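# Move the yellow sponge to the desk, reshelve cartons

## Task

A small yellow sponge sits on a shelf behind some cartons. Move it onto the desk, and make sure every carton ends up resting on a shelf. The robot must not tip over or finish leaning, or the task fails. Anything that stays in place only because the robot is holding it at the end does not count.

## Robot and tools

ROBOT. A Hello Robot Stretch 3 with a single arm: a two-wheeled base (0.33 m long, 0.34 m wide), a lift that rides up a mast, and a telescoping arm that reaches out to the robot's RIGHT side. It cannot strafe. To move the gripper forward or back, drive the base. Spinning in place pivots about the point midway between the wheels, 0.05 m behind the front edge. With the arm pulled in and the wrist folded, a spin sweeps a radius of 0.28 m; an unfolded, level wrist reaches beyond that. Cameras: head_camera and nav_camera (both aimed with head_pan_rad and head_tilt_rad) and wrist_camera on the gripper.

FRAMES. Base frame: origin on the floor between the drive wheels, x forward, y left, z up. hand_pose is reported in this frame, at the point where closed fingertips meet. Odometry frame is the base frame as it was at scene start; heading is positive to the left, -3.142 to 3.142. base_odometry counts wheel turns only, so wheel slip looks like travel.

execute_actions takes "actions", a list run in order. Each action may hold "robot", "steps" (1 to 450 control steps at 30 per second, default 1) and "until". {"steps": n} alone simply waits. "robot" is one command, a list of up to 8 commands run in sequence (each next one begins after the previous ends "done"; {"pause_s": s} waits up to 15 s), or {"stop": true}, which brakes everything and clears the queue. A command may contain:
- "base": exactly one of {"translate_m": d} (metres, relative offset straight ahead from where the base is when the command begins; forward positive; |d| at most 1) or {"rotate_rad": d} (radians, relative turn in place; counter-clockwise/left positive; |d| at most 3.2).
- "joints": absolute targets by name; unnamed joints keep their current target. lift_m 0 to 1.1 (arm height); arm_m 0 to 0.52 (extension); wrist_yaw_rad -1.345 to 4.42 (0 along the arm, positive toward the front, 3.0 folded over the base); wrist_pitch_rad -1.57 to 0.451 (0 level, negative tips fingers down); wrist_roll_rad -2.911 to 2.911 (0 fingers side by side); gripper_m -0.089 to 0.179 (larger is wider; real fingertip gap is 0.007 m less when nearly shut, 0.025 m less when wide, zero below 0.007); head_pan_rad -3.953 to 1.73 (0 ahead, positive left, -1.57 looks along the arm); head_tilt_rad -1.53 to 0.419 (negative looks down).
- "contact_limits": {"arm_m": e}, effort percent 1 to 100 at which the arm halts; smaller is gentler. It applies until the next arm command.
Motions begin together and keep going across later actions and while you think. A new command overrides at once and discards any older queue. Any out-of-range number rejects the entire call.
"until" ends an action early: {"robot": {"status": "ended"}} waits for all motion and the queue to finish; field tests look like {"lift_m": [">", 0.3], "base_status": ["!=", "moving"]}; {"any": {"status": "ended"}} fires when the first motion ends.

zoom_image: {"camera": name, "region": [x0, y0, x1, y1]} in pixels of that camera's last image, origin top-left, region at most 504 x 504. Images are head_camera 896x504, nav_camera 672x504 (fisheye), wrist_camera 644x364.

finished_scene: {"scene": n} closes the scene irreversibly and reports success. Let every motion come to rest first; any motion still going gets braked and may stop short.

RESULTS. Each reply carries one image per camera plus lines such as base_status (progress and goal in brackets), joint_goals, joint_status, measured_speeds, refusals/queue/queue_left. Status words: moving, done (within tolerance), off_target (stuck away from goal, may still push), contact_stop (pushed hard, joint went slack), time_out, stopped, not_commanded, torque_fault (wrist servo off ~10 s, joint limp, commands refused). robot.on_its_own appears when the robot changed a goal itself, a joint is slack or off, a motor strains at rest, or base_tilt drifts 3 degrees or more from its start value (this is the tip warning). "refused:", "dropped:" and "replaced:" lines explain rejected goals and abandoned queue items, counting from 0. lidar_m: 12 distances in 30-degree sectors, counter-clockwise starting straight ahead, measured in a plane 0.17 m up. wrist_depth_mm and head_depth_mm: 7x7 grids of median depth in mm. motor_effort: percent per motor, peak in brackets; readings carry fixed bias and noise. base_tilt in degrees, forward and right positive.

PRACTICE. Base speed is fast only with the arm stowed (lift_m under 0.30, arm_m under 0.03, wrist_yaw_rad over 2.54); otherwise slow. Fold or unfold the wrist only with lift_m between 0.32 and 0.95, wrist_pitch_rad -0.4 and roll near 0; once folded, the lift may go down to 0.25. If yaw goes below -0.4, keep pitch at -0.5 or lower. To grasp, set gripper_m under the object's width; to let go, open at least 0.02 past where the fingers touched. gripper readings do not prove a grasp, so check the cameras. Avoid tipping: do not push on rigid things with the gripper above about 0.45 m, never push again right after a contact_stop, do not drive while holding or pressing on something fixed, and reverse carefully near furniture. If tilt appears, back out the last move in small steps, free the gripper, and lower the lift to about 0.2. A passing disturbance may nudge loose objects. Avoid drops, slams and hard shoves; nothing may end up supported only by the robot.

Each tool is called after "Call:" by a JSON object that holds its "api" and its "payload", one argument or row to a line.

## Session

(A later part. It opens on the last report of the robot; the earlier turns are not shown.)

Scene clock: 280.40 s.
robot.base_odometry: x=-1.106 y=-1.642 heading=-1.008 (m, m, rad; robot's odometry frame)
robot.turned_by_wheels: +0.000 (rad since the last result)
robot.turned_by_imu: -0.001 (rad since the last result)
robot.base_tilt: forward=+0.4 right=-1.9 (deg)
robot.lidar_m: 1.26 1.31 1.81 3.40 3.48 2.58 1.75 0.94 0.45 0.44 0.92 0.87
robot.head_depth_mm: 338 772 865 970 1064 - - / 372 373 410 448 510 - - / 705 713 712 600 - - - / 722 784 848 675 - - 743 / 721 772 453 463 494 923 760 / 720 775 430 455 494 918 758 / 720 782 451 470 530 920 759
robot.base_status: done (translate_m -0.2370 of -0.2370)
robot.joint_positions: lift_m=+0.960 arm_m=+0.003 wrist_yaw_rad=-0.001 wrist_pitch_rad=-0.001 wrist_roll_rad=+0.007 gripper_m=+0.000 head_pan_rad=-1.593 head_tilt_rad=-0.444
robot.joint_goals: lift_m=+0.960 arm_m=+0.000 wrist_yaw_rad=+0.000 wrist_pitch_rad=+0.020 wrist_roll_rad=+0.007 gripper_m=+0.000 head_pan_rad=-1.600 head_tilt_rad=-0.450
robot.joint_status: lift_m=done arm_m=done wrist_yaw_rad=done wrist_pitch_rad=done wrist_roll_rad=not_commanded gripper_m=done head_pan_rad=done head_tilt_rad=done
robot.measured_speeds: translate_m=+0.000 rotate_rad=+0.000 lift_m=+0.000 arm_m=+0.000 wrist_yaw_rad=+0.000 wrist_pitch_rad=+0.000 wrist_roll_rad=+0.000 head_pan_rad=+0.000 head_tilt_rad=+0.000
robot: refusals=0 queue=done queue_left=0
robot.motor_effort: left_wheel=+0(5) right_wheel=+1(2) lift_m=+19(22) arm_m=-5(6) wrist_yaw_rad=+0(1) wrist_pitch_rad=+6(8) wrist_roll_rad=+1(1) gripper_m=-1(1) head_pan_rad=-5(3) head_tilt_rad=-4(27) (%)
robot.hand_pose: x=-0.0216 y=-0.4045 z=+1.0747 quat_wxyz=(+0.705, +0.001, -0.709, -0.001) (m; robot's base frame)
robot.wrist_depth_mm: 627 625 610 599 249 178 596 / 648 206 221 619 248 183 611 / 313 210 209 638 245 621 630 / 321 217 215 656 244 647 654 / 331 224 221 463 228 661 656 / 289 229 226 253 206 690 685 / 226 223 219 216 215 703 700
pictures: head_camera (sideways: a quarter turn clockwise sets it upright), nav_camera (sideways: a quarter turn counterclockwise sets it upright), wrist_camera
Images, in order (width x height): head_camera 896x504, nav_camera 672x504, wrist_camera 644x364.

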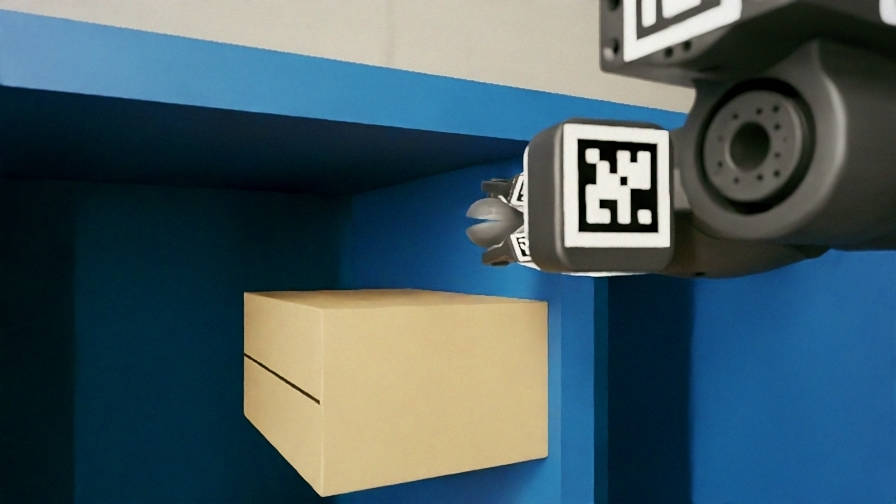

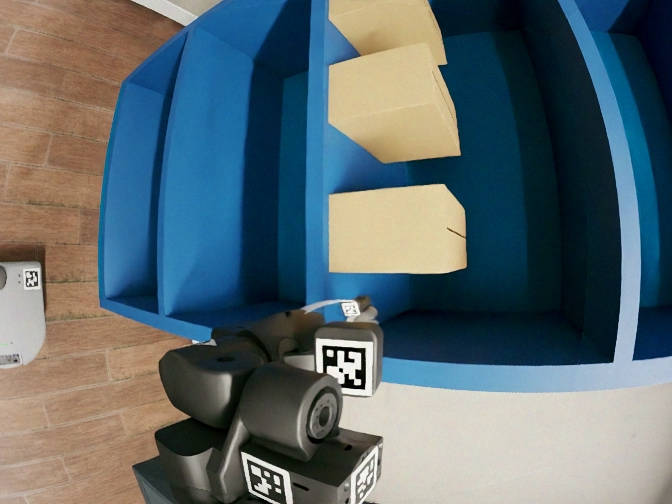

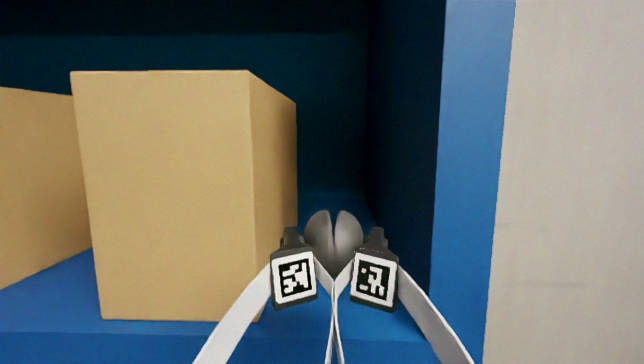

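Call:
{"api": "execute_actions", "payload": {
  "actions": [
    {"robot":[{"joints":{"arm_m":0.19,"gripper_m":0.03},"contact_limits":{"arm_m":12}},{"base":{"translate_m":0.05}}],"steps":450,"until":{"robot":{"status":"ended"}}}
  ]
}}

Scene clock: 289.13 s.
robot.base_odometry: x=-1.079 y=-1.685 heading=-1.008 (m, m, rad; robot's odometry frame)
robot.turned_by_wheels: +0.000 (rad since the last result)
robot.turned_by_imu: +0.000 (rad since the last result)
robot.base_tilt: forward=+0.3 right=-2.0 (deg)
robot.lidar_m: 1.21 1.26 1.74 3.83 3.56 2.62 1.80 0.98 0.45 0.53 0.92 0.83
robot.head_depth_mm: 396 396 410 - 521 1234 1291 / 586 586 585 - - 583 678 / 722 786 837 - - 894 760 / 721 785 836 - 1045 923 761 / 720 776 430 456 493 921 761 / 720 773 428 455 492 919 760 / 721 782 602 578 529 914 758
robot.base_status: done (translate_m +0.0500 of +0.0500)
robot.joint_positions: lift_m=+0.960 arm_m=+0.190 wrist_yaw_rad=-0.002 wrist_pitch_rad=-0.001 wrist_roll_rad=+0.007 gripper_m=+0.030 head_pan_rad=-1.593 head_tilt_rad=-0.444
robot.joint_goals: lift_m=+0.960 arm_m=+0.190 wrist_yaw_rad=+0.000 wrist_pitch_rad=+0.020 wrist_roll_rad=+0.007 gripper_m=+0.030 head_pan_rad=-1.600 head_tilt_rad=-0.450
robot.joint_status: lift_m=done arm_m=done wrist_yaw_rad=done wrist_pitch_rad=done wrist_roll_rad=not_commanded gripper_m=done head_pan_rad=done head_tilt_rad=done
robot.measured_speeds: translate_m=+0.000 rotate_rad=+0.000 lift_m=+0.000 arm_m=+0.000 wrist_yaw_rad=+0.000 wrist_pitch_rad=+0.000 wrist_roll_rad=+0.000 head_pan_rad=+0.000 head_tilt_rad=+0.000
robot: refusals=0 queue=done queue_left=0
robot.motor_effort: left_wheel=-1(2) right_wheel=+1(4) lift_m=+18(19) arm_m=+5(5) wrist_yaw_rad=+1(1) wrist_pitch_rad=+6(6) wrist_roll_rad=+1(1) gripper_m=+1(92) head_pan_rad=-4(5) head_tilt_rad=-3(3) (%)
robot.contact_limits: arm_m 12 (drawing in: default 31, maximum 52; extending or still: default 44, maximum 71)
robot.hand_pose: x=-0.0220 y=-0.5908 z=+1.0747 quat_wxyz=(+0.705, +0.000, -0.709, -0.002) (m; robot's base frame)
robot.wrist_depth_mm: - 63 432 433 424 210 136 / - 63 117 443 435 210 136 / - 63 117 451 449 208 136 / - 63 117 468 451 208 136 / - 63 117 427 385 209 135 / - 63 93 266 291 208 135 / - 61 136 213 214 193 136
pictures: head_camera (sideways: a quarter turn clockwise sets it upright), nav_camera (sideways: a quarter turn counterclockwise sets it upright), wrist_camera
Images, in order (width x height): head_camera 896x504, nav_camera 672x504, wrist_camera 644x364.

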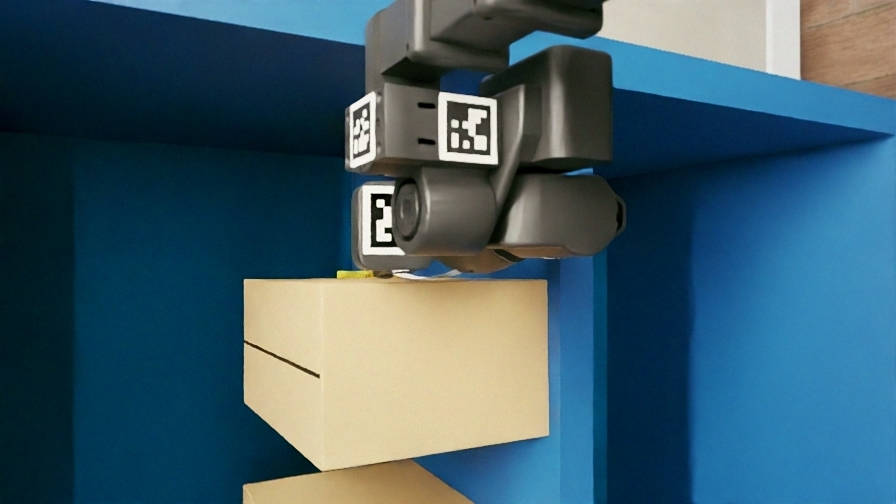

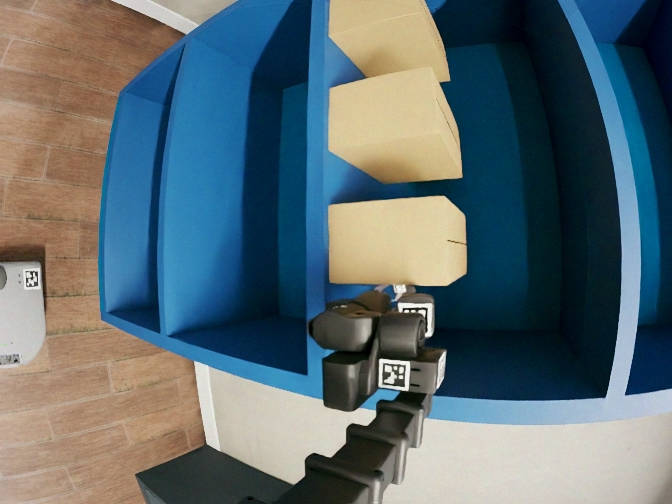

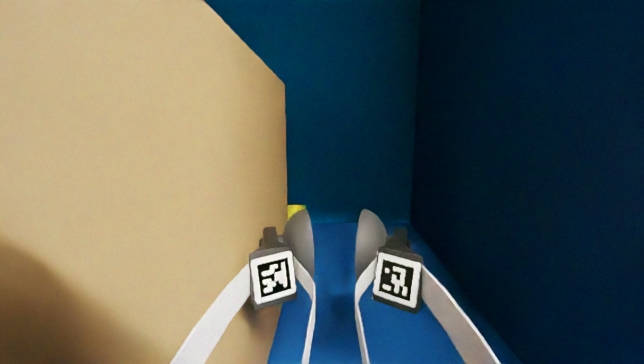

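Call:
{"api": "execute_actions", "payload": {
  "actions": [
    {"robot":[{"base":{"translate_m":0.095}},{"base":{"translate_m":-0.04}},{"joints":{"wrist_pitch_rad":-0.2,"lift_m":0.99,"arm_m":0.24,"gripper_m":0.09},"contact_limits":{"arm_m":12}}],"steps":450,"until":{"robot":{"status":"ended"}}}
  ]
}}

Scene clock: 298.63 s.
robot.base_odometry: x=-1.050 y=-1.731 heading=-1.008 (m, m, rad; robot's odometry frame)
robot.turned_by_wheels: +0.000 (rad since the last result)
robot.turned_by_imu: +0.001 (rad since the last result)
robot.base_tilt: forward=+0.5 right=-2.0 (deg)
robot.lidar_m: 1.15 1.20 1.67 3.82 3.62 2.69 1.86 1.03 0.47 0.75 0.91 0.78
robot.head_depth_mm: 556 556 522 594 512 584 695 / 715 767 - - 531 816 741 / 720 787 - - 532 921 763 / 723 785 837 609 530 919 761 / 724 776 554 550 529 922 760 / 722 774 430 455 492 917 759 / 721 775 428 454 492 919 758
robot.base_status: done (translate_m -0.0400 of -0.0400)
robot.joint_positions: lift_m=+0.990 arm_m=+0.240 wrist_yaw_rad=-0.002 wrist_pitch_rad=-0.215 wrist_roll_rad=+0.007 gripper_m=+0.090 head_pan_rad=-1.593 head_tilt_rad=-0.444
robot.joint_goals: lift_m=+0.990 arm_m=+0.240 wrist_yaw_rad=+0.000 wrist_pitch_rad=-0.200 wrist_roll_rad=+0.007 gripper_m=+0.090 head_pan_rad=-1.600 head_tilt_rad=-0.450
robot.joint_status: lift_m=done arm_m=done wrist_yaw_rad=done wrist_pitch_rad=done wrist_roll_rad=not_commanded gripper_m=done head_pan_rad=done head_tilt_rad=done
robot.measured_speeds: translate_m=+0.000 rotate_rad=+0.000 lift_m=+0.000 arm_m=+0.000 wrist_yaw_rad=+0.000 wrist_pitch_rad=+0.000 wrist_roll_rad=+0.000 head_pan_rad=+0.000 head_tilt_rad=+0.000
robot: refusals=0 queue=done queue_left=0
robot.motor_effort: left_wheel=-1(6) right_wheel=+1(4) lift_m=+36(38) arm_m=+5(7) wrist_yaw_rad=+1(3) wrist_pitch_rad=+5(6) wrist_roll_rad=+1(1) gripper_m=+1(93) head_pan_rad=-4(4) head_tilt_rad=-4(3) (%)
robot.contact_limits: arm_m 12 (drawing in: default 31, maximum 52; extending or still: default 44, maximum 71)
robot.hand_pose: x=-0.0220 y=-0.6298 z=+1.0500 quat_wxyz=(+0.701, +0.075, -0.705, -0.077) (m; robot's base frame)
robot.wrist_depth_mm: 94 123 367 364 362 313 202 / 94 123 382 386 385 311 202 / 95 123 407 411 407 311 202 / 94 123 233 304 395 309 202 / 94 123 234 265 288 267 202 / 95 116 209 217 216 226 199 / 95 115 178 177 176 176 176
pictures: head_camera (sideways: a quarter turn clockwise sets it upright), nav_camera (sideways: a quarter turn counterclockwise sets it upright), wrist_camera
Images, in order (width x height): head_camera 896x504, nav_camera 672x504, wrist_camera 644x364.

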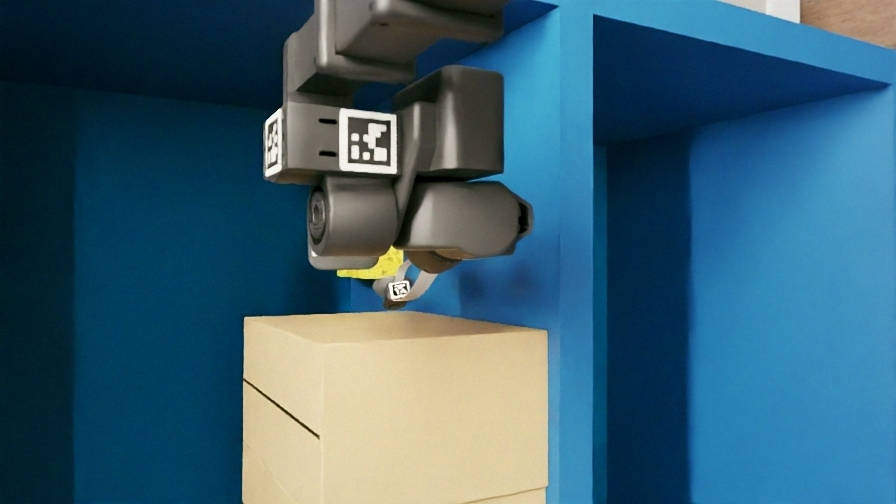

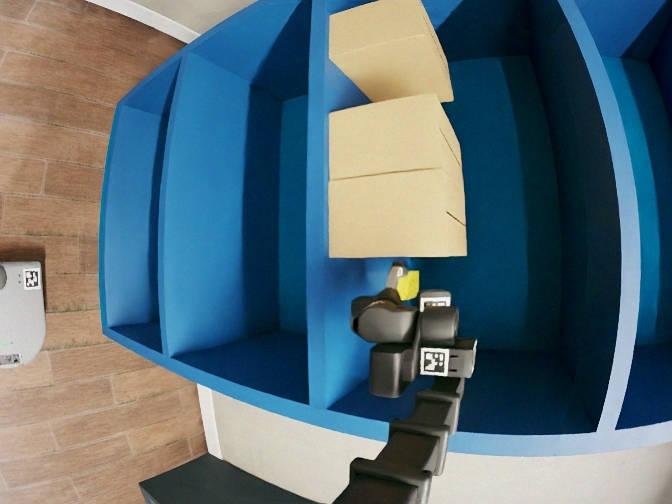

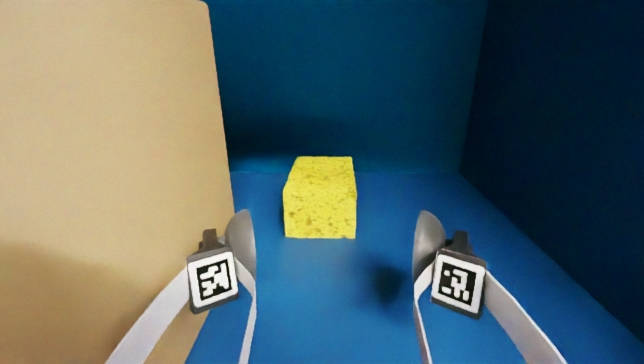

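Call:
{"api": "execute_actions", "payload": {
  "actions": [
    {"robot":[{"joints":{"arm_m":0.29},"contact_limits":{"arm_m":12}},{"base":{"translate_m":0.012},"joints":{"lift_m":0.965,"gripper_m":0.105}}],"steps":450,"until":{"robot":{"status":"ended"}}}
  ]
}}

Scene clock: 308.47 s.
robot.base_odometry: x=-1.043 y=-1.741 heading=-1.008 (m, m, rad; robot's odometry frame)
robot.turned_by_wheels: +0.000 (rad since the last result)
robot.turned_by_imu: +0.000 (rad since the last result)
robot.base_tilt: forward=+0.5 right=-1.9 (deg)
robot.lidar_m: 1.14 1.19 1.64 3.82 3.64 2.70 1.87 1.04 0.48 0.79 0.89 0.77
robot.head_depth_mm: 592 591 589 - 522 594 672 / 725 776 829 611 532 866 745 / 721 785 838 - 531 920 762 / 722 785 847 609 530 919 762 / 721 778 497 472 508 920 760 / 721 775 430 455 493 918 759 / 722 774 427 453 493 917 758
robot.base_status: done (translate_m +0.0120 of +0.0120)
robot.joint_positions: lift_m=+0.965 arm_m=+0.290 wrist_yaw_rad=-0.004 wrist_pitch_rad=-0.216 wrist_roll_rad=+0.007 gripper_m=+0.105 head_pan_rad=-1.593 head_tilt_rad=-0.444
robot.joint_goals: lift_m=+0.965 arm_m=+0.290 wrist_yaw_rad=+0.000 wrist_pitch_rad=-0.200 wrist_roll_rad=+0.007 gripper_m=+0.105 head_pan_rad=-1.600 head_tilt_rad=-0.450
robot.joint_status: lift_m=done arm_m=done wrist_yaw_rad=done wrist_pitch_rad=done wrist_roll_rad=not_commanded gripper_m=done head_pan_rad=done head_tilt_rad=done
robot.measured_speeds: translate_m=+0.000 rotate_rad=+0.000 lift_m=+0.000 arm_m=+0.000 wrist_yaw_rad=+0.000 wrist_pitch_rad=+0.000 wrist_roll_rad=+0.000 head_pan_rad=+0.000 head_tilt_rad=+0.000
robot: refusals=0 queue=done queue_left=0
robot.motor_effort: left_wheel=-2(3) right_wheel=+2(6) lift_m=+18(39) arm_m=+5(6) wrist_yaw_rad=+3(3) wrist_pitch_rad=+5(5) wrist_roll_rad=+1(1) gripper_m=+1(69) head_pan_rad=-4(4) head_tilt_rad=-3(4) (%)
robot.contact_limits: arm_m 12 (drawing in: default 31, maximum 52; extending or still: default 44, maximum 71)
robot.hand_pose: x=-0.0225 y=-0.6798 z=+1.0258 quat_wxyz=(+0.701, +0.075, -0.705, -0.078) (m; robot's base frame)
robot.wrist_depth_mm: 92 122 327 320 316 311 218 / 91 121 341 340 335 325 217 / 91 121 361 355 355 331 215 / 91 120 336 214 330 304 216 / 90 119 235 214 226 233 208 / 90 111 182 182 181 188 180 / 90 128 148 149 148 142 148
pictures: head_camera (sideways: a quarter turn clockwise sets it upright), nav_camera (sideways: a quarter turn counterclockwise sets it upright), wrist_camera
Images, in order (width x height): head_camera 896x504, nav_camera 672x504, wrist_camera 644x364.

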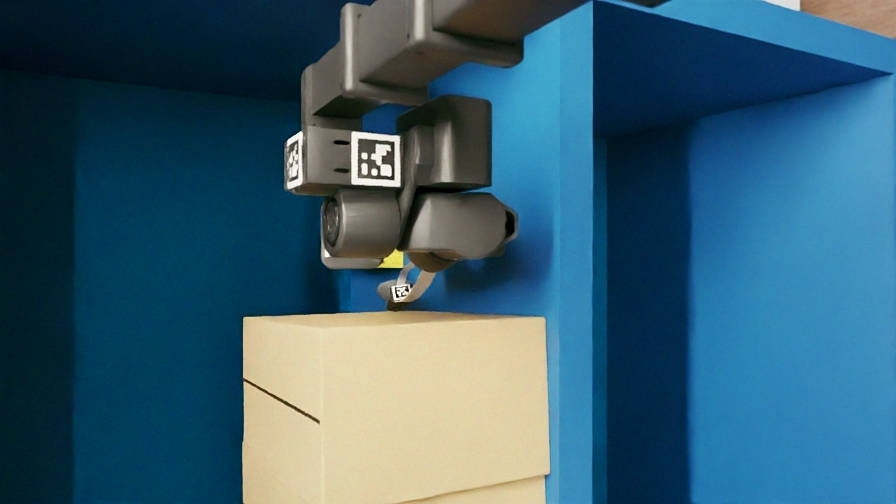

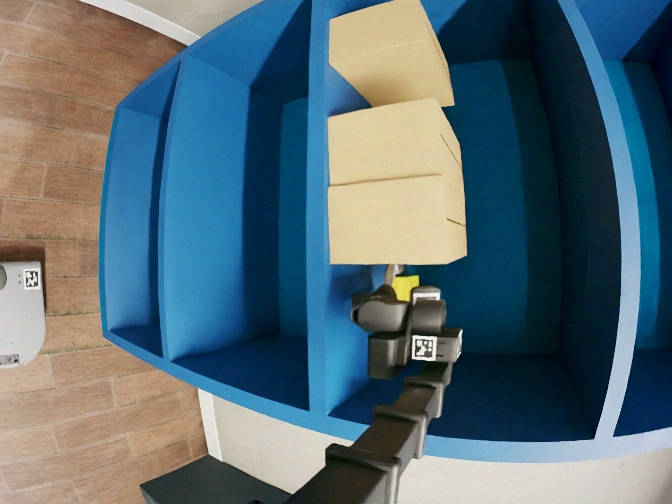

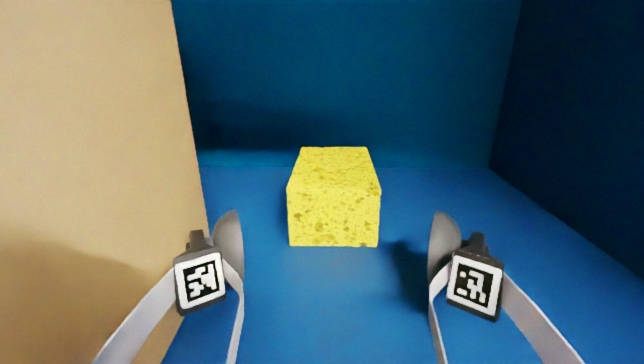

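Call:
{"api": "execute_actions", "payload": {
  "actions": [
    {"robot":[{"joints":{"arm_m":0.385,"lift_m":0.958,"gripper_m":0.095},"contact_limits":{"arm_m":12}}],"steps":450,"until":{"robot":{"status":"ended"}}}
  ]
}}

Scene clock: 315.97 s.
robot.base_odometry: x=-1.043 y=-1.741 heading=-1.008 (m, m, rad; robot's odometry frame)
robot.turned_by_wheels: +0.000 (rad since the last result)
robot.turned_by_imu: +0.000 (rad since the last result)
robot.base_tilt: forward=+0.4 right=-2.0 (deg)
robot.lidar_m: 1.14 1.19 1.65 3.82 3.64 2.70 1.87 1.04 0.48 0.80 0.89 0.78
robot.head_depth_mm: 590 591 553 - 533 588 674 / 723 776 813 609 531 864 743 / 724 787 - 596 532 922 763 / 721 785 837 607 531 920 762 / 720 776 497 473 507 919 760 / 722 775 430 455 493 918 758 / 721 774 426 453 492 918 759
robot.base_status: done (translate_m +0.0120 of +0.0120)
robot.joint_positions: lift_m=+0.958 arm_m=+0.385 wrist_yaw_rad=-0.002 wrist_pitch_rad=-0.216 wrist_roll_rad=+0.007 gripper_m=+0.095 head_pan_rad=-1.593 head_tilt_rad=-0.444
robot.joint_goals: lift_m=+0.958 arm_m=+0.385 wrist_yaw_rad=+0.000 wrist_pitch_rad=-0.200 wrist_roll_rad=+0.007 gripper_m=+0.095 head_pan_rad=-1.600 head_tilt_rad=-0.450
robot.joint_status: lift_m=done arm_m=done wrist_yaw_rad=done wrist_pitch_rad=done wrist_roll_rad=not_commanded gripper_m=done head_pan_rad=done head_tilt_rad=done
robot.measured_speeds: translate_m=+0.000 rotate_rad=+0.000 lift_m=+0.000 arm_m=+0.000 wrist_yaw_rad=+0.000 wrist_pitch_rad=+0.000 wrist_roll_rad=+0.000 head_pan_rad=+0.000 head_tilt_rad=+0.000
robot: refusals=0 queue=done queue_left=0
robot.motor_effort: left_wheel=-1(1) right_wheel=+2(2) lift_m=+18(19) arm_m=+5(5) wrist_yaw_rad=+1(2) wrist_pitch_rad=+5(5) wrist_roll_rad=+1(1) gripper_m=+0(52) head_pan_rad=-4(4) head_tilt_rad=-4(3) (%)
robot.contact_limits: arm_m 12 (drawing in: default 31, maximum 52; extending or still: default 44, maximum 71)
robot.hand_pose: x=-0.0219 y=-0.7747 z=+1.0187 quat_wxyz=(+0.701, +0.076, -0.705, -0.077) (m; robot's base frame)
robot.wrist_depth_mm: 245 240 238 235 232 229 221 / 257 257 252 249 247 244 220 / 275 273 267 264 261 259 219 / 290 285 283 193 274 272 218 / 224 222 234 136 144 218 206 / 132 172 118 116 115 177 169 / 94 141 135 125 127 139 138
pictures: head_camera (sideways: a quarter turn clockwise sets it upright), nav_camera (sideways: a quarter turn counterclockwise sets it upright), wrist_camera
Images, in order (width x height): head_camera 896x504, nav_camera 672x504, wrist_camera 644x364.

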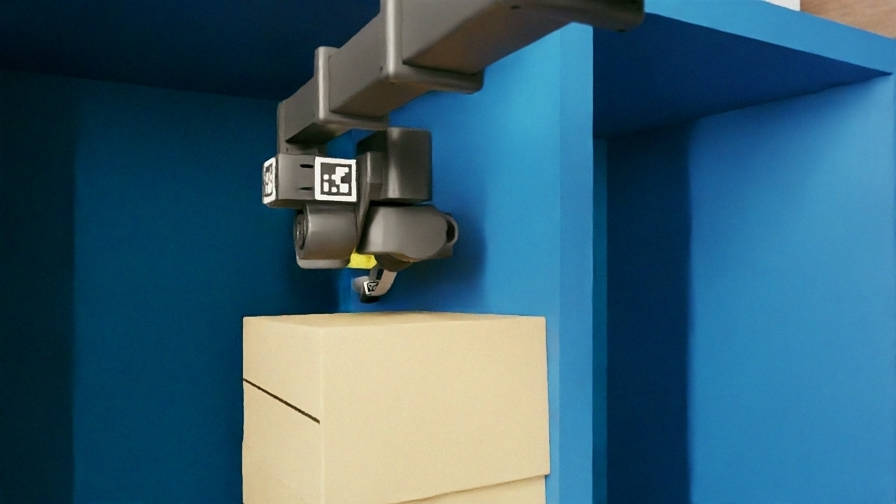

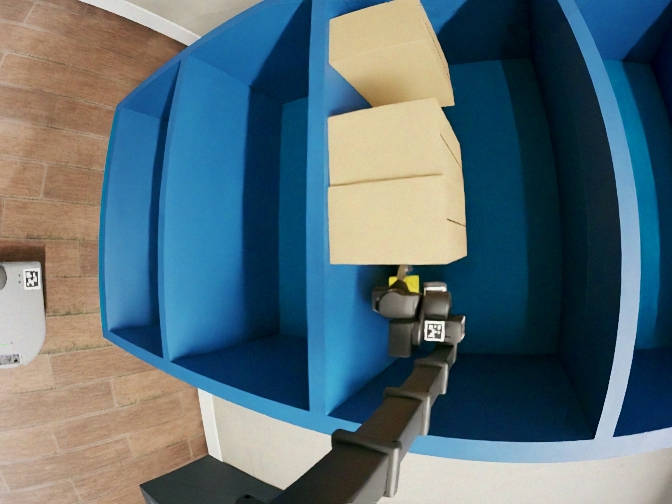

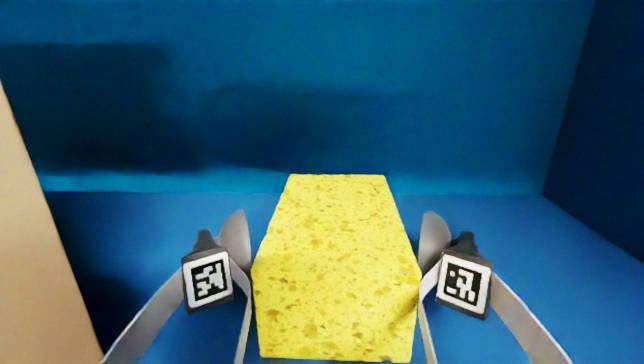

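Call:
{"api": "execute_actions", "payload": {
  "actions": [
    {"robot":[{"joints":{"gripper_m":0.03}},{"joints":{"lift_m":1.0}},{"base":{"translate_m":-0.02}}],"steps":450,"until":{"robot":{"status":"ended"}}}
  ]
}}

Scene clock: 331.60 s.
robot.base_odometry: x=-1.054 y=-1.724 heading=-1.008 (m, m, rad; robot's odometry frame)
robot.turned_by_wheels: +0.000 (rad since the last result)
robot.turned_by_imu: +0.001 (rad since the last result)
robot.base_tilt: forward=+0.6 right=-1.9 (deg)
robot.lidar_m: 1.16 1.21 1.67 3.36 3.62 2.69 1.85 1.02 0.47 0.72 0.92 0.79
robot.head_depth_mm: 533 533 - 555 510 572 1200 / 715 758 - 642 531 780 726 / 723 775 - 641 530 920 762 / 722 783 - 639 530 921 758 / 721 783 816 579 529 920 760 / 719 774 431 456 494 918 759 / 720 776 428 452 492 917 760
robot.base_status: done (translate_m -0.0200 of -0.0200)
robot.joint_positions: lift_m=+1.000 arm_m=+0.385 wrist_yaw_rad=-0.002 wrist_pitch_rad=-0.218 wrist_roll_rad=+0.007 gripper_m=+0.031 head_pan_rad=-1.593 head_tilt_rad=-0.444
robot.joint_goals: lift_m=+1.000 arm_m=+0.385 wrist_yaw_rad=+0.000 wrist_pitch_rad=-0.200 wrist_roll_rad=+0.007 gripper_m=+0.030 head_pan_rad=-1.600 head_tilt_rad=-0.450
robot.joint_status: lift_m=done arm_m=done wrist_yaw_rad=done wrist_pitch_rad=done wrist_roll_rad=not_commanded gripper_m=done head_pan_rad=done head_tilt_rad=done
robot.measured_speeds: translate_m=+0.000 rotate_rad=+0.000 lift_m=+0.000 arm_m=+0.000 wrist_yaw_rad=+0.000 wrist_pitch_rad=+0.000 wrist_roll_rad=+0.000 head_pan_rad=+0.000 head_tilt_rad=+0.000
robot: refusals=0 queue=done queue_left=0
robot.motor_effort: left_wheel=+0(3) right_wheel=+0(2) lift_m=+36(37) arm_m=+5(6) wrist_yaw_rad=+2(1) wrist_pitch_rad=+5(5) wrist_roll_rad=+1(1) gripper_m=-18(100) head_pan_rad=-4(5) head_tilt_rad=-3(4) (%)
robot.contact_limits: arm_m 12 (drawing in: default 31, maximum 52; extending or still: default 44, maximum 71)
robot.hand_pose: x=-0.0219 y=-0.7746 z=+1.0594 quat_wxyz=(+0.701, +0.076, -0.705, -0.078) (m; robot's base frame)
robot.wrist_depth_mm: 243 240 238 234 233 230 196 / 260 256 252 249 247 244 196 / 273 272 268 265 263 257 195 / 294 291 287 274 278 271 195 / 304 301 297 138 148 278 196 / 233 233 118 115 115 229 195 / 190 190 182 123 150 187 180
pictures: head_camera (sideways: a quarter turn clockwise sets it upright), nav_camera (sideways: a quarter turn counterclockwise sets it upright), wrist_camera
Images, in order (width x height): head_camera 896x504, nav_camera 672x504, wrist_camera 644x364.

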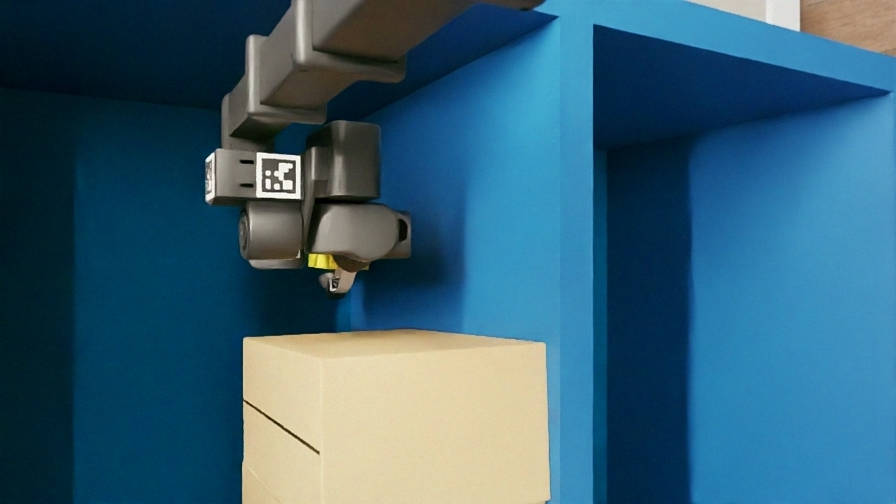

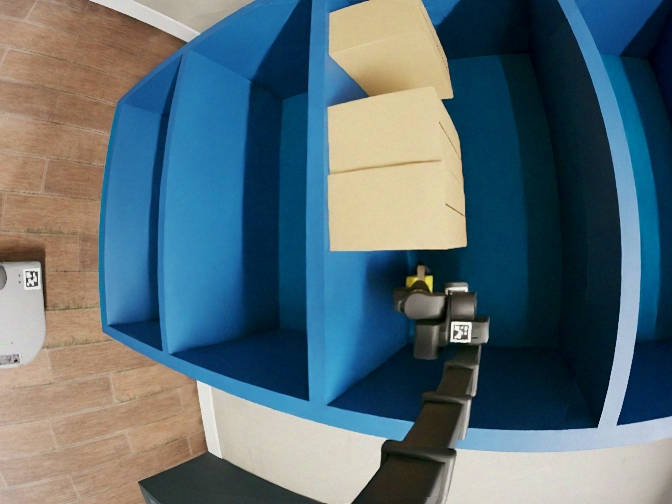

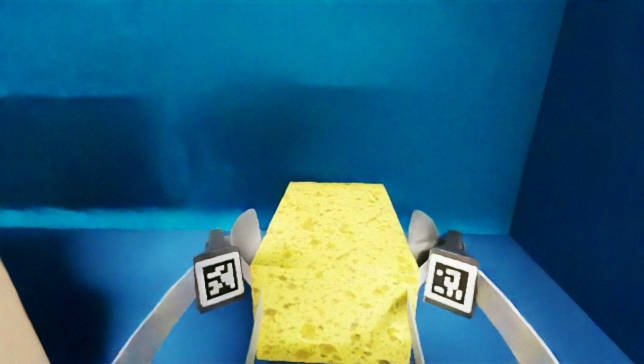

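Call:
{"api": "execute_actions", "payload": {
  "actions": [
    {"robot":[{"joints":{"arm_m":0.0,"lift_m":1.03}},{"joints":{"wrist_yaw_rad":1.2}}],"steps":450,"until":{"robot":{"status":"ended"}}},
    {"robot":{"joints":{"lift_m":0.5,"wrist_pitch_rad":-0.4,"head_pan_rad":0,"head_tilt_rad":-0.5},"base":{"rotate_rad":1.68}},"steps":100,"until":{"robot":{"lift_m":["<",0.9]}}},
    {"robot":{"joints":{"lift_m":0.28,"wrist_yaw_rad":2.65}},"steps":300,"until":{"robot":{"status":"ended"}}}
  ]
}}

Scene clock: 358.60 s.
robot.base_odometry: x=-1.054 y=-1.724 heading=+0.672 (m, m, rad; robot's odometry frame)
robot.turned_by_wheels: +1.680 (rad since the last result)
robot.turned_by_imu: +1.665 (rad since the last result)
robot.base_tilt: forward=+0.5 right=-1.9 (deg)
robot.lidar_m: 3.59 3.29 2.62 1.85 1.02 0.47 0.89 0.84 0.79 1.16 1.25 1.89
robot.head_depth_mm: 3088 3403 3592 2442 1866 1495 1250 / 3134 3403 3556 2427 1857 1493 1244 / 3144 3475 3327 2430 1856 1496 1247 / 3199 3483 3569 2421 1847 1490 1250 / 3228 3538 3557 2426 1850 1486 1246 / 3261 3549 3463 2441 1847 1482 1245 / 3299 3642 3521 2423 1850 1486 1242
robot.base_status: done (rotate_rad +1.6799 of +1.6800)
robot.joint_positions: lift_m=+0.280 arm_m=+0.003 wrist_yaw_rad=+2.647 wrist_pitch_rad=-0.416 wrist_roll_rad=+0.007 gripper_m=+0.031 head_pan_rad=-0.007 head_tilt_rad=-0.494
robot.joint_goals: lift_m=+0.280 arm_m=+0.000 wrist_yaw_rad=+2.650 wrist_pitch_rad=-0.400 wrist_roll_rad=+0.007 gripper_m=+0.030 head_pan_rad=+0.000 head_tilt_rad=-0.500
robot.joint_status: lift_m=done arm_m=done wrist_yaw_rad=done wrist_pitch_rad=done wrist_roll_rad=not_commanded gripper_m=done head_pan_rad=done head_tilt_rad=done
robot.measured_speeds: translate_m=+0.000 rotate_rad=+0.000 lift_m=+0.000 arm_m=+0.000 wrist_yaw_rad=+0.000 wrist_pitch_rad=+0.000 wrist_roll_rad=+0.000 head_pan_rad=+0.000 head_tilt_rad=+0.000
robot: refusals=0 queue=done queue_left=0
robot.motor_effort: left_wheel=+0(5) right_wheel=+1(3) lift_m=+18(39) arm_m=-5(5) wrist_yaw_rad=+2(1) wrist_pitch_rad=+5(5) wrist_roll_rad=+1(1) gripper_m=-18(18) head_pan_rad=+4(48) head_tilt_rad=-3(12) (%)
robot.hand_pose: x=+0.0853 y=+0.0494 z=+0.2934 quat_wxyz=(+0.311, +0.709, -0.028, +0.633) (m; robot's base frame)
robot.wrist_depth_mm: - - - - - - - / - - - - - - - / 890 - - - 987 973 957 / 763 754 744 745 737 732 722 / - 599 609 138 148 586 581 / - 517 116 115 115 483 482 / - - - 123 262 421 418
pictures: head_camera (sideways: a quarter turn clockwise sets it upright), nav_camera (sideways: a quarter turn counterclockwise sets it upright), wrist_camera
Images, in order (width x height): head_camera 896x504, nav_camera 672x504, wrist_camera 644x364.

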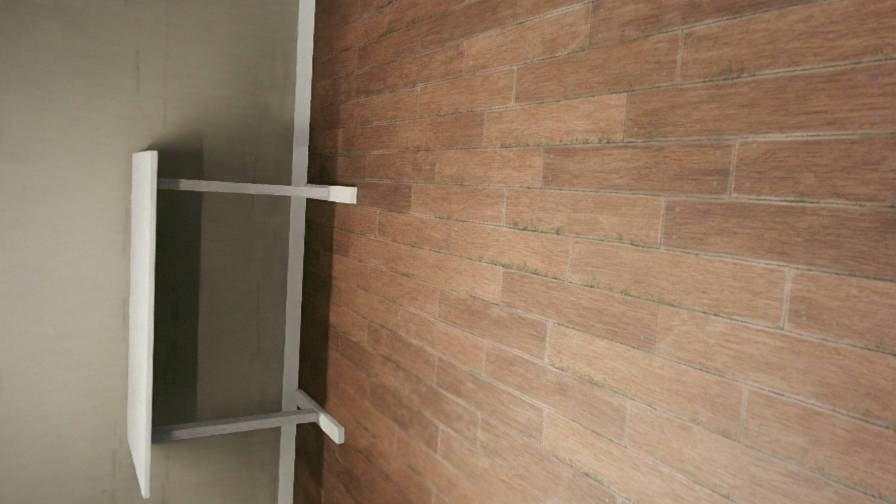

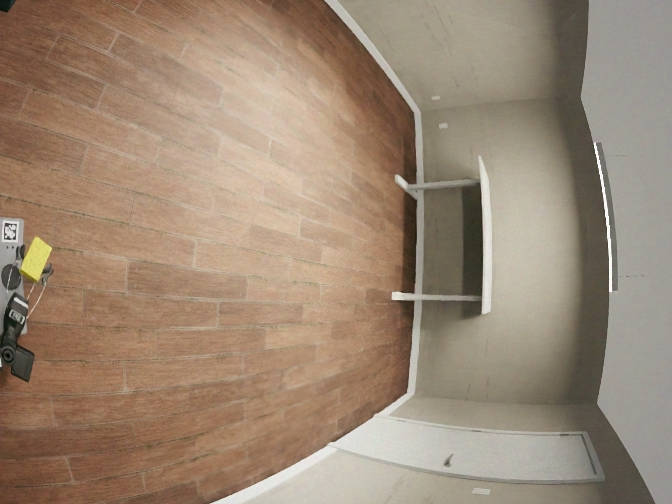

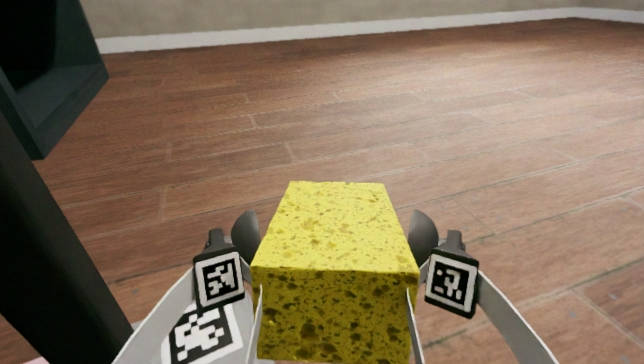

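Call:
{"api": "execute_actions", "payload": {
  "actions": [
    {"robot":{"base":{"translate_m":1.0}},"steps":200,"until":{"robot":{"translate_m":[">",0.8]}}},
    {"robot":{"base":{"translate_m":1.0}},"steps":200,"until":{"robot":{"translate_m":[">",0.8]}}},
    {"robot":[{"base":{"translate_m":0.95}},{"base":{"rotate_rad":1.48},"joints":{"head_pan_rad":-1.57}}],"steps":300,"until":{"robot":{"status":"ended"}}},
    {"robot":{"joints":{"lift_m":1.02}},"steps":100,"until":{"robot":{"lift_m":[">",0.4]}}},
    {"robot":{"joints":{"wrist_yaw_rad":0.0}},"steps":300,"until":{"robot":{"status":"ended"}}}
  ]
}}

Scene clock: 385.80 s.
robot.base_odometry: x=+0.951 y=-0.130 heading=+2.152 (m, m, rad; robot's odometry frame)
robot.turned_by_wheels: +1.480 (rad since the last result)
robot.turned_by_imu: +1.476 (rad since the last result)
robot.base_tilt: forward=+0.4 right=-1.9 (deg)
robot.lidar_m: 2.27 2.37 3.31 3.01 2.03 1.50 1.46 1.55 0.89 1.32 1.31 1.29
robot.head_depth_mm: 1080 1181 978 731 - - - / 1081 1182 977 731 - - - / 1086 1193 978 747 - - - / 1092 1198 972 693 368 1456 1253 / 1097 1202 968 657 1685 1492 1248 / 1103 1206 967 657 1677 1483 1244 / 1103 1209 967 657 1679 1490 1247
robot.base_status: done (rotate_rad +1.4799 of +1.4800)
robot.joint_positions: lift_m=+1.020 arm_m=+0.003 wrist_yaw_rad=+0.003 wrist_pitch_rad=-0.417 wrist_roll_rad=+0.007 gripper_m=+0.031 head_pan_rad=-1.563 head_tilt_rad=-0.495
robot.joint_goals: lift_m=+1.020 arm_m=+0.000 wrist_yaw_rad=+0.000 wrist_pitch_rad=-0.400 wrist_roll_rad=+0.007 gripper_m=+0.030 head_pan_rad=-1.570 head_tilt_rad=-0.500
robot.joint_status: lift_m=done arm_m=done wrist_yaw_rad=done wrist_pitch_rad=done wrist_roll_rad=not_commanded gripper_m=done head_pan_rad=done head_tilt_rad=done
robot.measured_speeds: translate_m=+0.000 rotate_rad=+0.000 lift_m=+0.000 arm_m=+0.000 wrist_yaw_rad=+0.000 wrist_pitch_rad=+0.000 wrist_roll_rad=+0.000 head_pan_rad=+0.000 head_tilt_rad=+0.000
robot: refusals=0 queue=done queue_left=0
robot.motor_effort: left_wheel=-1(8) right_wheel=+1(8) lift_m=+36(37) arm_m=-5(5) wrist_yaw_rad=-1(1) wrist_pitch_rad=+5(5) wrist_roll_rad=+1(1) gripper_m=-18(18) head_pan_rad=-5(52) head_tilt_rad=-4(4) (%)
robot.hand_pose: x=-0.0209 y=-0.3728 z=+1.0325 quat_wxyz=(+0.690, +0.147, -0.694, -0.146) (m; robot's base frame)
robot.wrist_depth_mm: - - 985 985 950 946 917 / 770 753 746 739 733 778 - / 498 497 489 484 480 471 539 / 369 368 362 358 358 355 353 / - - - 138 148 - - / - - 118 115 115 - - / - - - 123 - - -
pictures: head_camera (sideways: a quarter turn clockwise sets it upright), nav_camera (sideways: a quarter turn counterclockwise sets it upright), wrist_camera
Images, in order (width x height): head_camera 896x504, nav_camera 672x504, wrist_camera 644x364.

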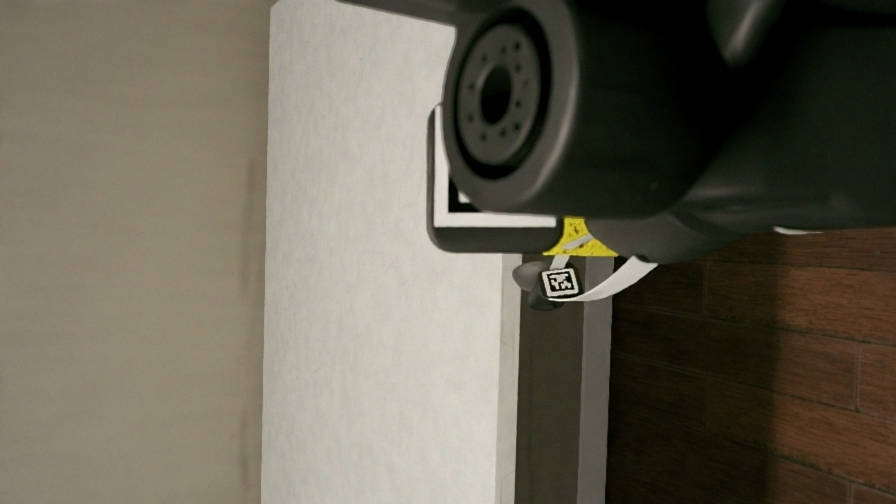

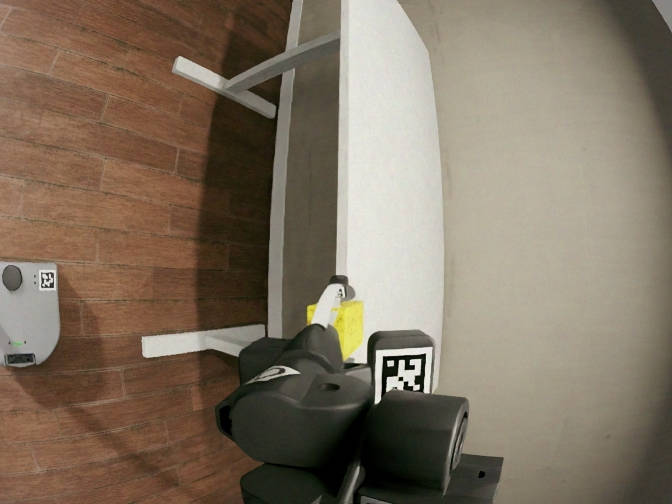

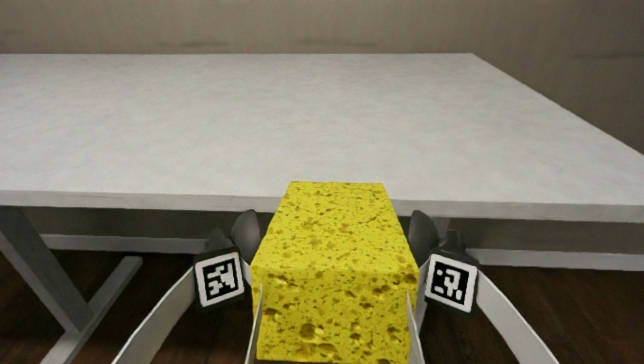

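Call:
{"api": "execute_actions", "payload": {
  "actions": [
    {"robot":{"joints":{"wrist_pitch_rad":-0.2,"arm_m":0.33,"lift_m":0.99}},"steps":300,"until":{"robot":{"status":"ended"}}}
  ]
}}

Scene clock: 397.47 s.
robot.base_odometry: x=+0.951 y=-0.130 heading=+2.152 (m, m, rad; robot's odometry frame)
robot.turned_by_wheels: +0.000 (rad since the last result)
robot.turned_by_imu: +0.000 (rad since the last result)
robot.base_tilt: forward=+0.4 right=-2.0 (deg)
robot.lidar_m: 2.27 2.38 3.32 3.02 2.04 1.51 1.46 1.55 0.89 1.32 1.32 1.29
robot.head_depth_mm: 1076 1162 - 647 1612 1502 1245 / 1082 1150 - 662 1591 1340 1223 / 1087 1175 - 646 1664 1493 1248 / 1098 1195 1006 658 1671 1490 1247 / 1096 1203 974 658 1668 1496 1244 / 1105 1209 969 656 1671 1485 1242 / 1101 1212 965 655 1678 1479 1246
robot.base_status: done (rotate_rad +1.4799 of +1.4800)
robot.joint_positions: lift_m=+0.990 arm_m=+0.330 wrist_yaw_rad=+0.001 wrist_pitch_rad=-0.222 wrist_roll_rad=+0.007 gripper_m=+0.031 head_pan_rad=-1.563 head_tilt_rad=-0.495
robot.joint_goals: lift_m=+0.990 arm_m=+0.330 wrist_yaw_rad=+0.000 wrist_pitch_rad=-0.200 wrist_roll_rad=+0.007 gripper_m=+0.030 head_pan_rad=-1.570 head_tilt_rad=-0.500
robot.joint_status: lift_m=done arm_m=done wrist_yaw_rad=done wrist_pitch_rad=done wrist_roll_rad=not_commanded gripper_m=done head_pan_rad=done head_tilt_rad=done
robot.measured_speeds: translate_m=+0.000 rotate_rad=+0.000 lift_m=+0.000 arm_m=+0.000 wrist_yaw_rad=+0.000 wrist_pitch_rad=+0.000 wrist_roll_rad=+0.000 head_pan_rad=+0.000 head_tilt_rad=+0.000
robot: refusals=0 queue=done queue_left=0
robot.motor_effort: left_wheel=+0(0) right_wheel=+0(1) lift_m=+18(37) arm_m=+5(6) wrist_yaw_rad=-1(1) wrist_pitch_rad=+7(6) wrist_roll_rad=+1(1) gripper_m=-18(19) head_pan_rad=-4(4) head_tilt_rad=-3(3) (%)
robot.hand_pose: x=-0.0212 y=-0.7192 z=+1.0491 quat_wxyz=(+0.701, +0.079, -0.705, -0.079) (m; robot's base frame)
robot.wrist_depth_mm: 719 705 686 671 661 651 636 / 772 744 735 719 698 685 678 / 783 790 755 767 731 730 727 / 508 503 500 497 490 492 735 / 360 356 377 138 149 351 347 / 276 279 118 115 115 273 272 / 227 226 217 123 166 224 223
pictures: head_camera (sideways: a quarter turn clockwise sets it upright), nav_camera (sideways: a quarter turn counterclockwise sets it upright), wrist_camera
Images, in order (width x height): head_camera 896x504, nav_camera 672x504, wrist_camera 644x364.

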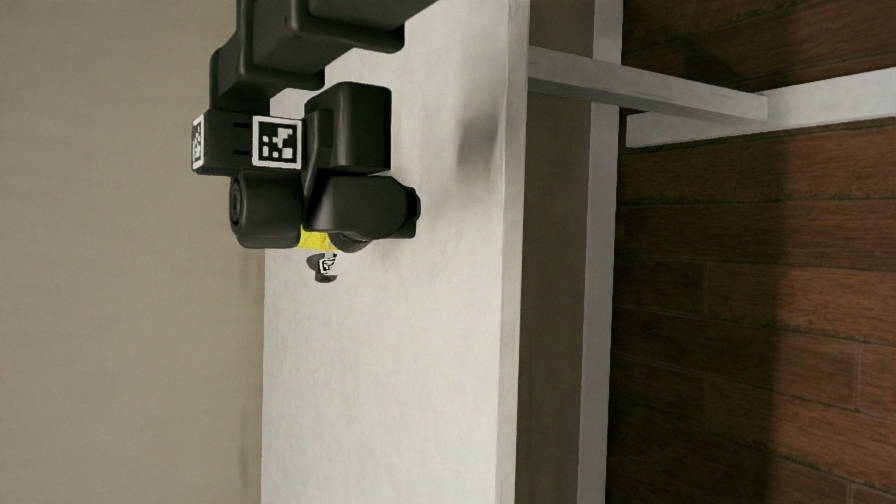

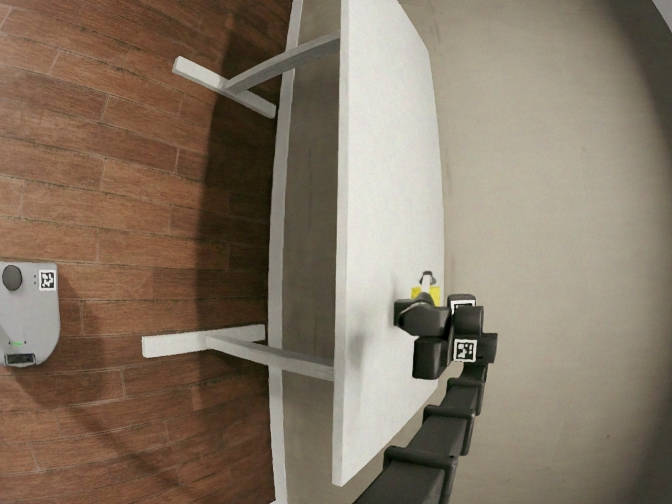

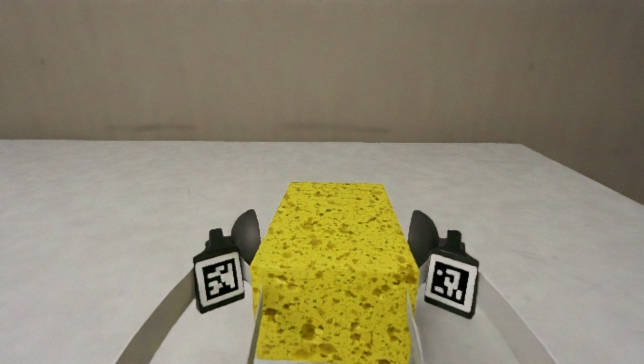

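Call:
{"api": "execute_actions", "payload": {
  "actions": [
    {"robot":{"joints":{"lift_m":0.925}},"steps":300,"until":{"robot":{"status":"ended"}}}
  ]
}}

Scene clock: 403.23 s.
robot.base_odometry: x=+0.951 y=-0.130 heading=+2.152 (m, m, rad; robot's odometry frame)
robot.turned_by_wheels: +0.000 (rad since the last result)
robot.turned_by_imu: +0.000 (rad since the last result)
robot.base_tilt: forward=+0.3 right=-1.9 (deg)
robot.lidar_m: 2.27 2.37 3.31 3.00 2.04 1.51 1.46 1.55 0.89 1.32 1.31 1.29
robot.head_depth_mm: 1078 1178 1054 - 1645 1499 1254 / 1082 1186 1131 605 1588 1338 1224 / 1087 1188 1131 582 1668 1489 1245 / 1089 1193 1042 632 1680 1489 1245 / 1096 1201 970 658 1668 1491 1248 / 1102 1206 972 660 1672 1489 1239 / 1106 1209 967 657 1673 1484 1242
robot.base_status: done (rotate_rad +1.4799 of +1.4800)
robot.joint_positions: lift_m=+0.925 arm_m=+0.330 wrist_yaw_rad=+0.001 wrist_pitch_rad=-0.222 wrist_roll_rad=+0.007 gripper_m=+0.031 head_pan_rad=-1.563 head_tilt_rad=-0.495
robot.joint_goals: lift_m=+0.925 arm_m=+0.330 wrist_yaw_rad=+0.000 wrist_pitch_rad=-0.200 wrist_roll_rad=+0.007 gripper_m=+0.030 head_pan_rad=-1.570 head_tilt_rad=-0.500
robot.joint_status: lift_m=done arm_m=done wrist_yaw_rad=done wrist_pitch_rad=done wrist_roll_rad=not_commanded gripper_m=done head_pan_rad=done head_tilt_rad=done
robot.measured_speeds: translate_m=+0.000 rotate_rad=+0.000 lift_m=+0.000 arm_m=+0.000 wrist_yaw_rad=+0.000 wrist_pitch_rad=+0.000 wrist_roll_rad=+0.000 head_pan_rad=+0.000 head_tilt_rad=+0.000
robot: refusals=0 queue=done queue_left=0
robot.motor_effort: left_wheel=-1(1) right_wheel=+1(1) lift_m=+19(20) arm_m=+5(6) wrist_yaw_rad=+0(1) wrist_pitch_rad=+7(7) wrist_roll_rad=+1(1) gripper_m=-19(18) head_pan_rad=-5(4) head_tilt_rad=-2(3) (%)
robot.hand_pose: x=-0.0212 y=-0.7193 z=+0.9842 quat_wxyz=(+0.701, +0.079, -0.705, -0.079) (m; robot's base frame)
robot.wrist_depth_mm: 707 709 683 683 661 644 642 / 758 741 738 718 697 679 671 / 566 566 561 553 551 536 703 / 335 333 330 327 325 323 319 / 235 234 248 138 148 231 228 / 183 182 118 115 115 179 178 / 149 148 142 123 131 146 146
pictures: head_camera (sideways: a quarter turn clockwise sets it upright), nav_camera (sideways: a quarter turn counterclockwise sets it upright), wrist_camera
Images, in order (width x height): head_camera 896x504, nav_camera 672x504, wrist_camera 644x364.

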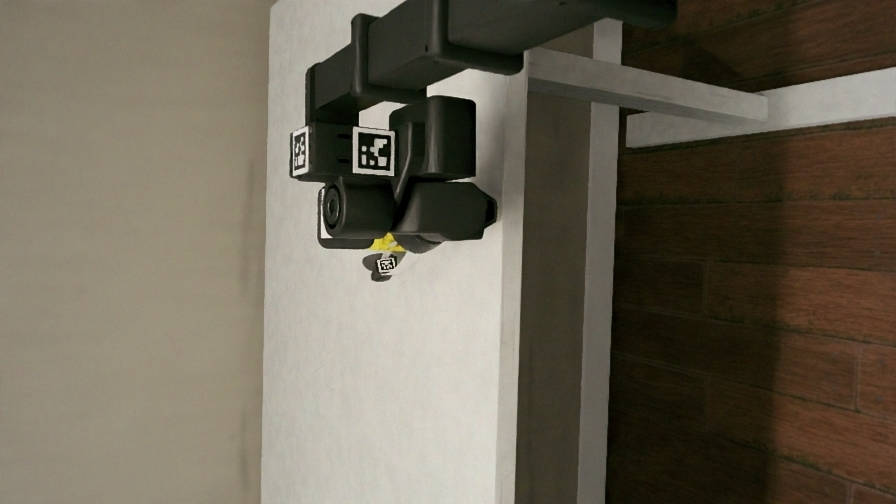

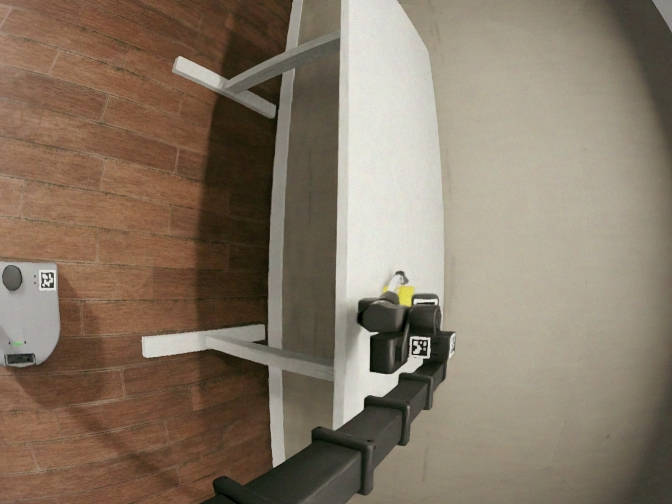

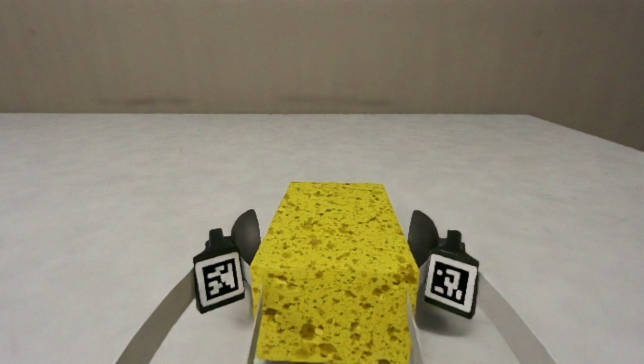

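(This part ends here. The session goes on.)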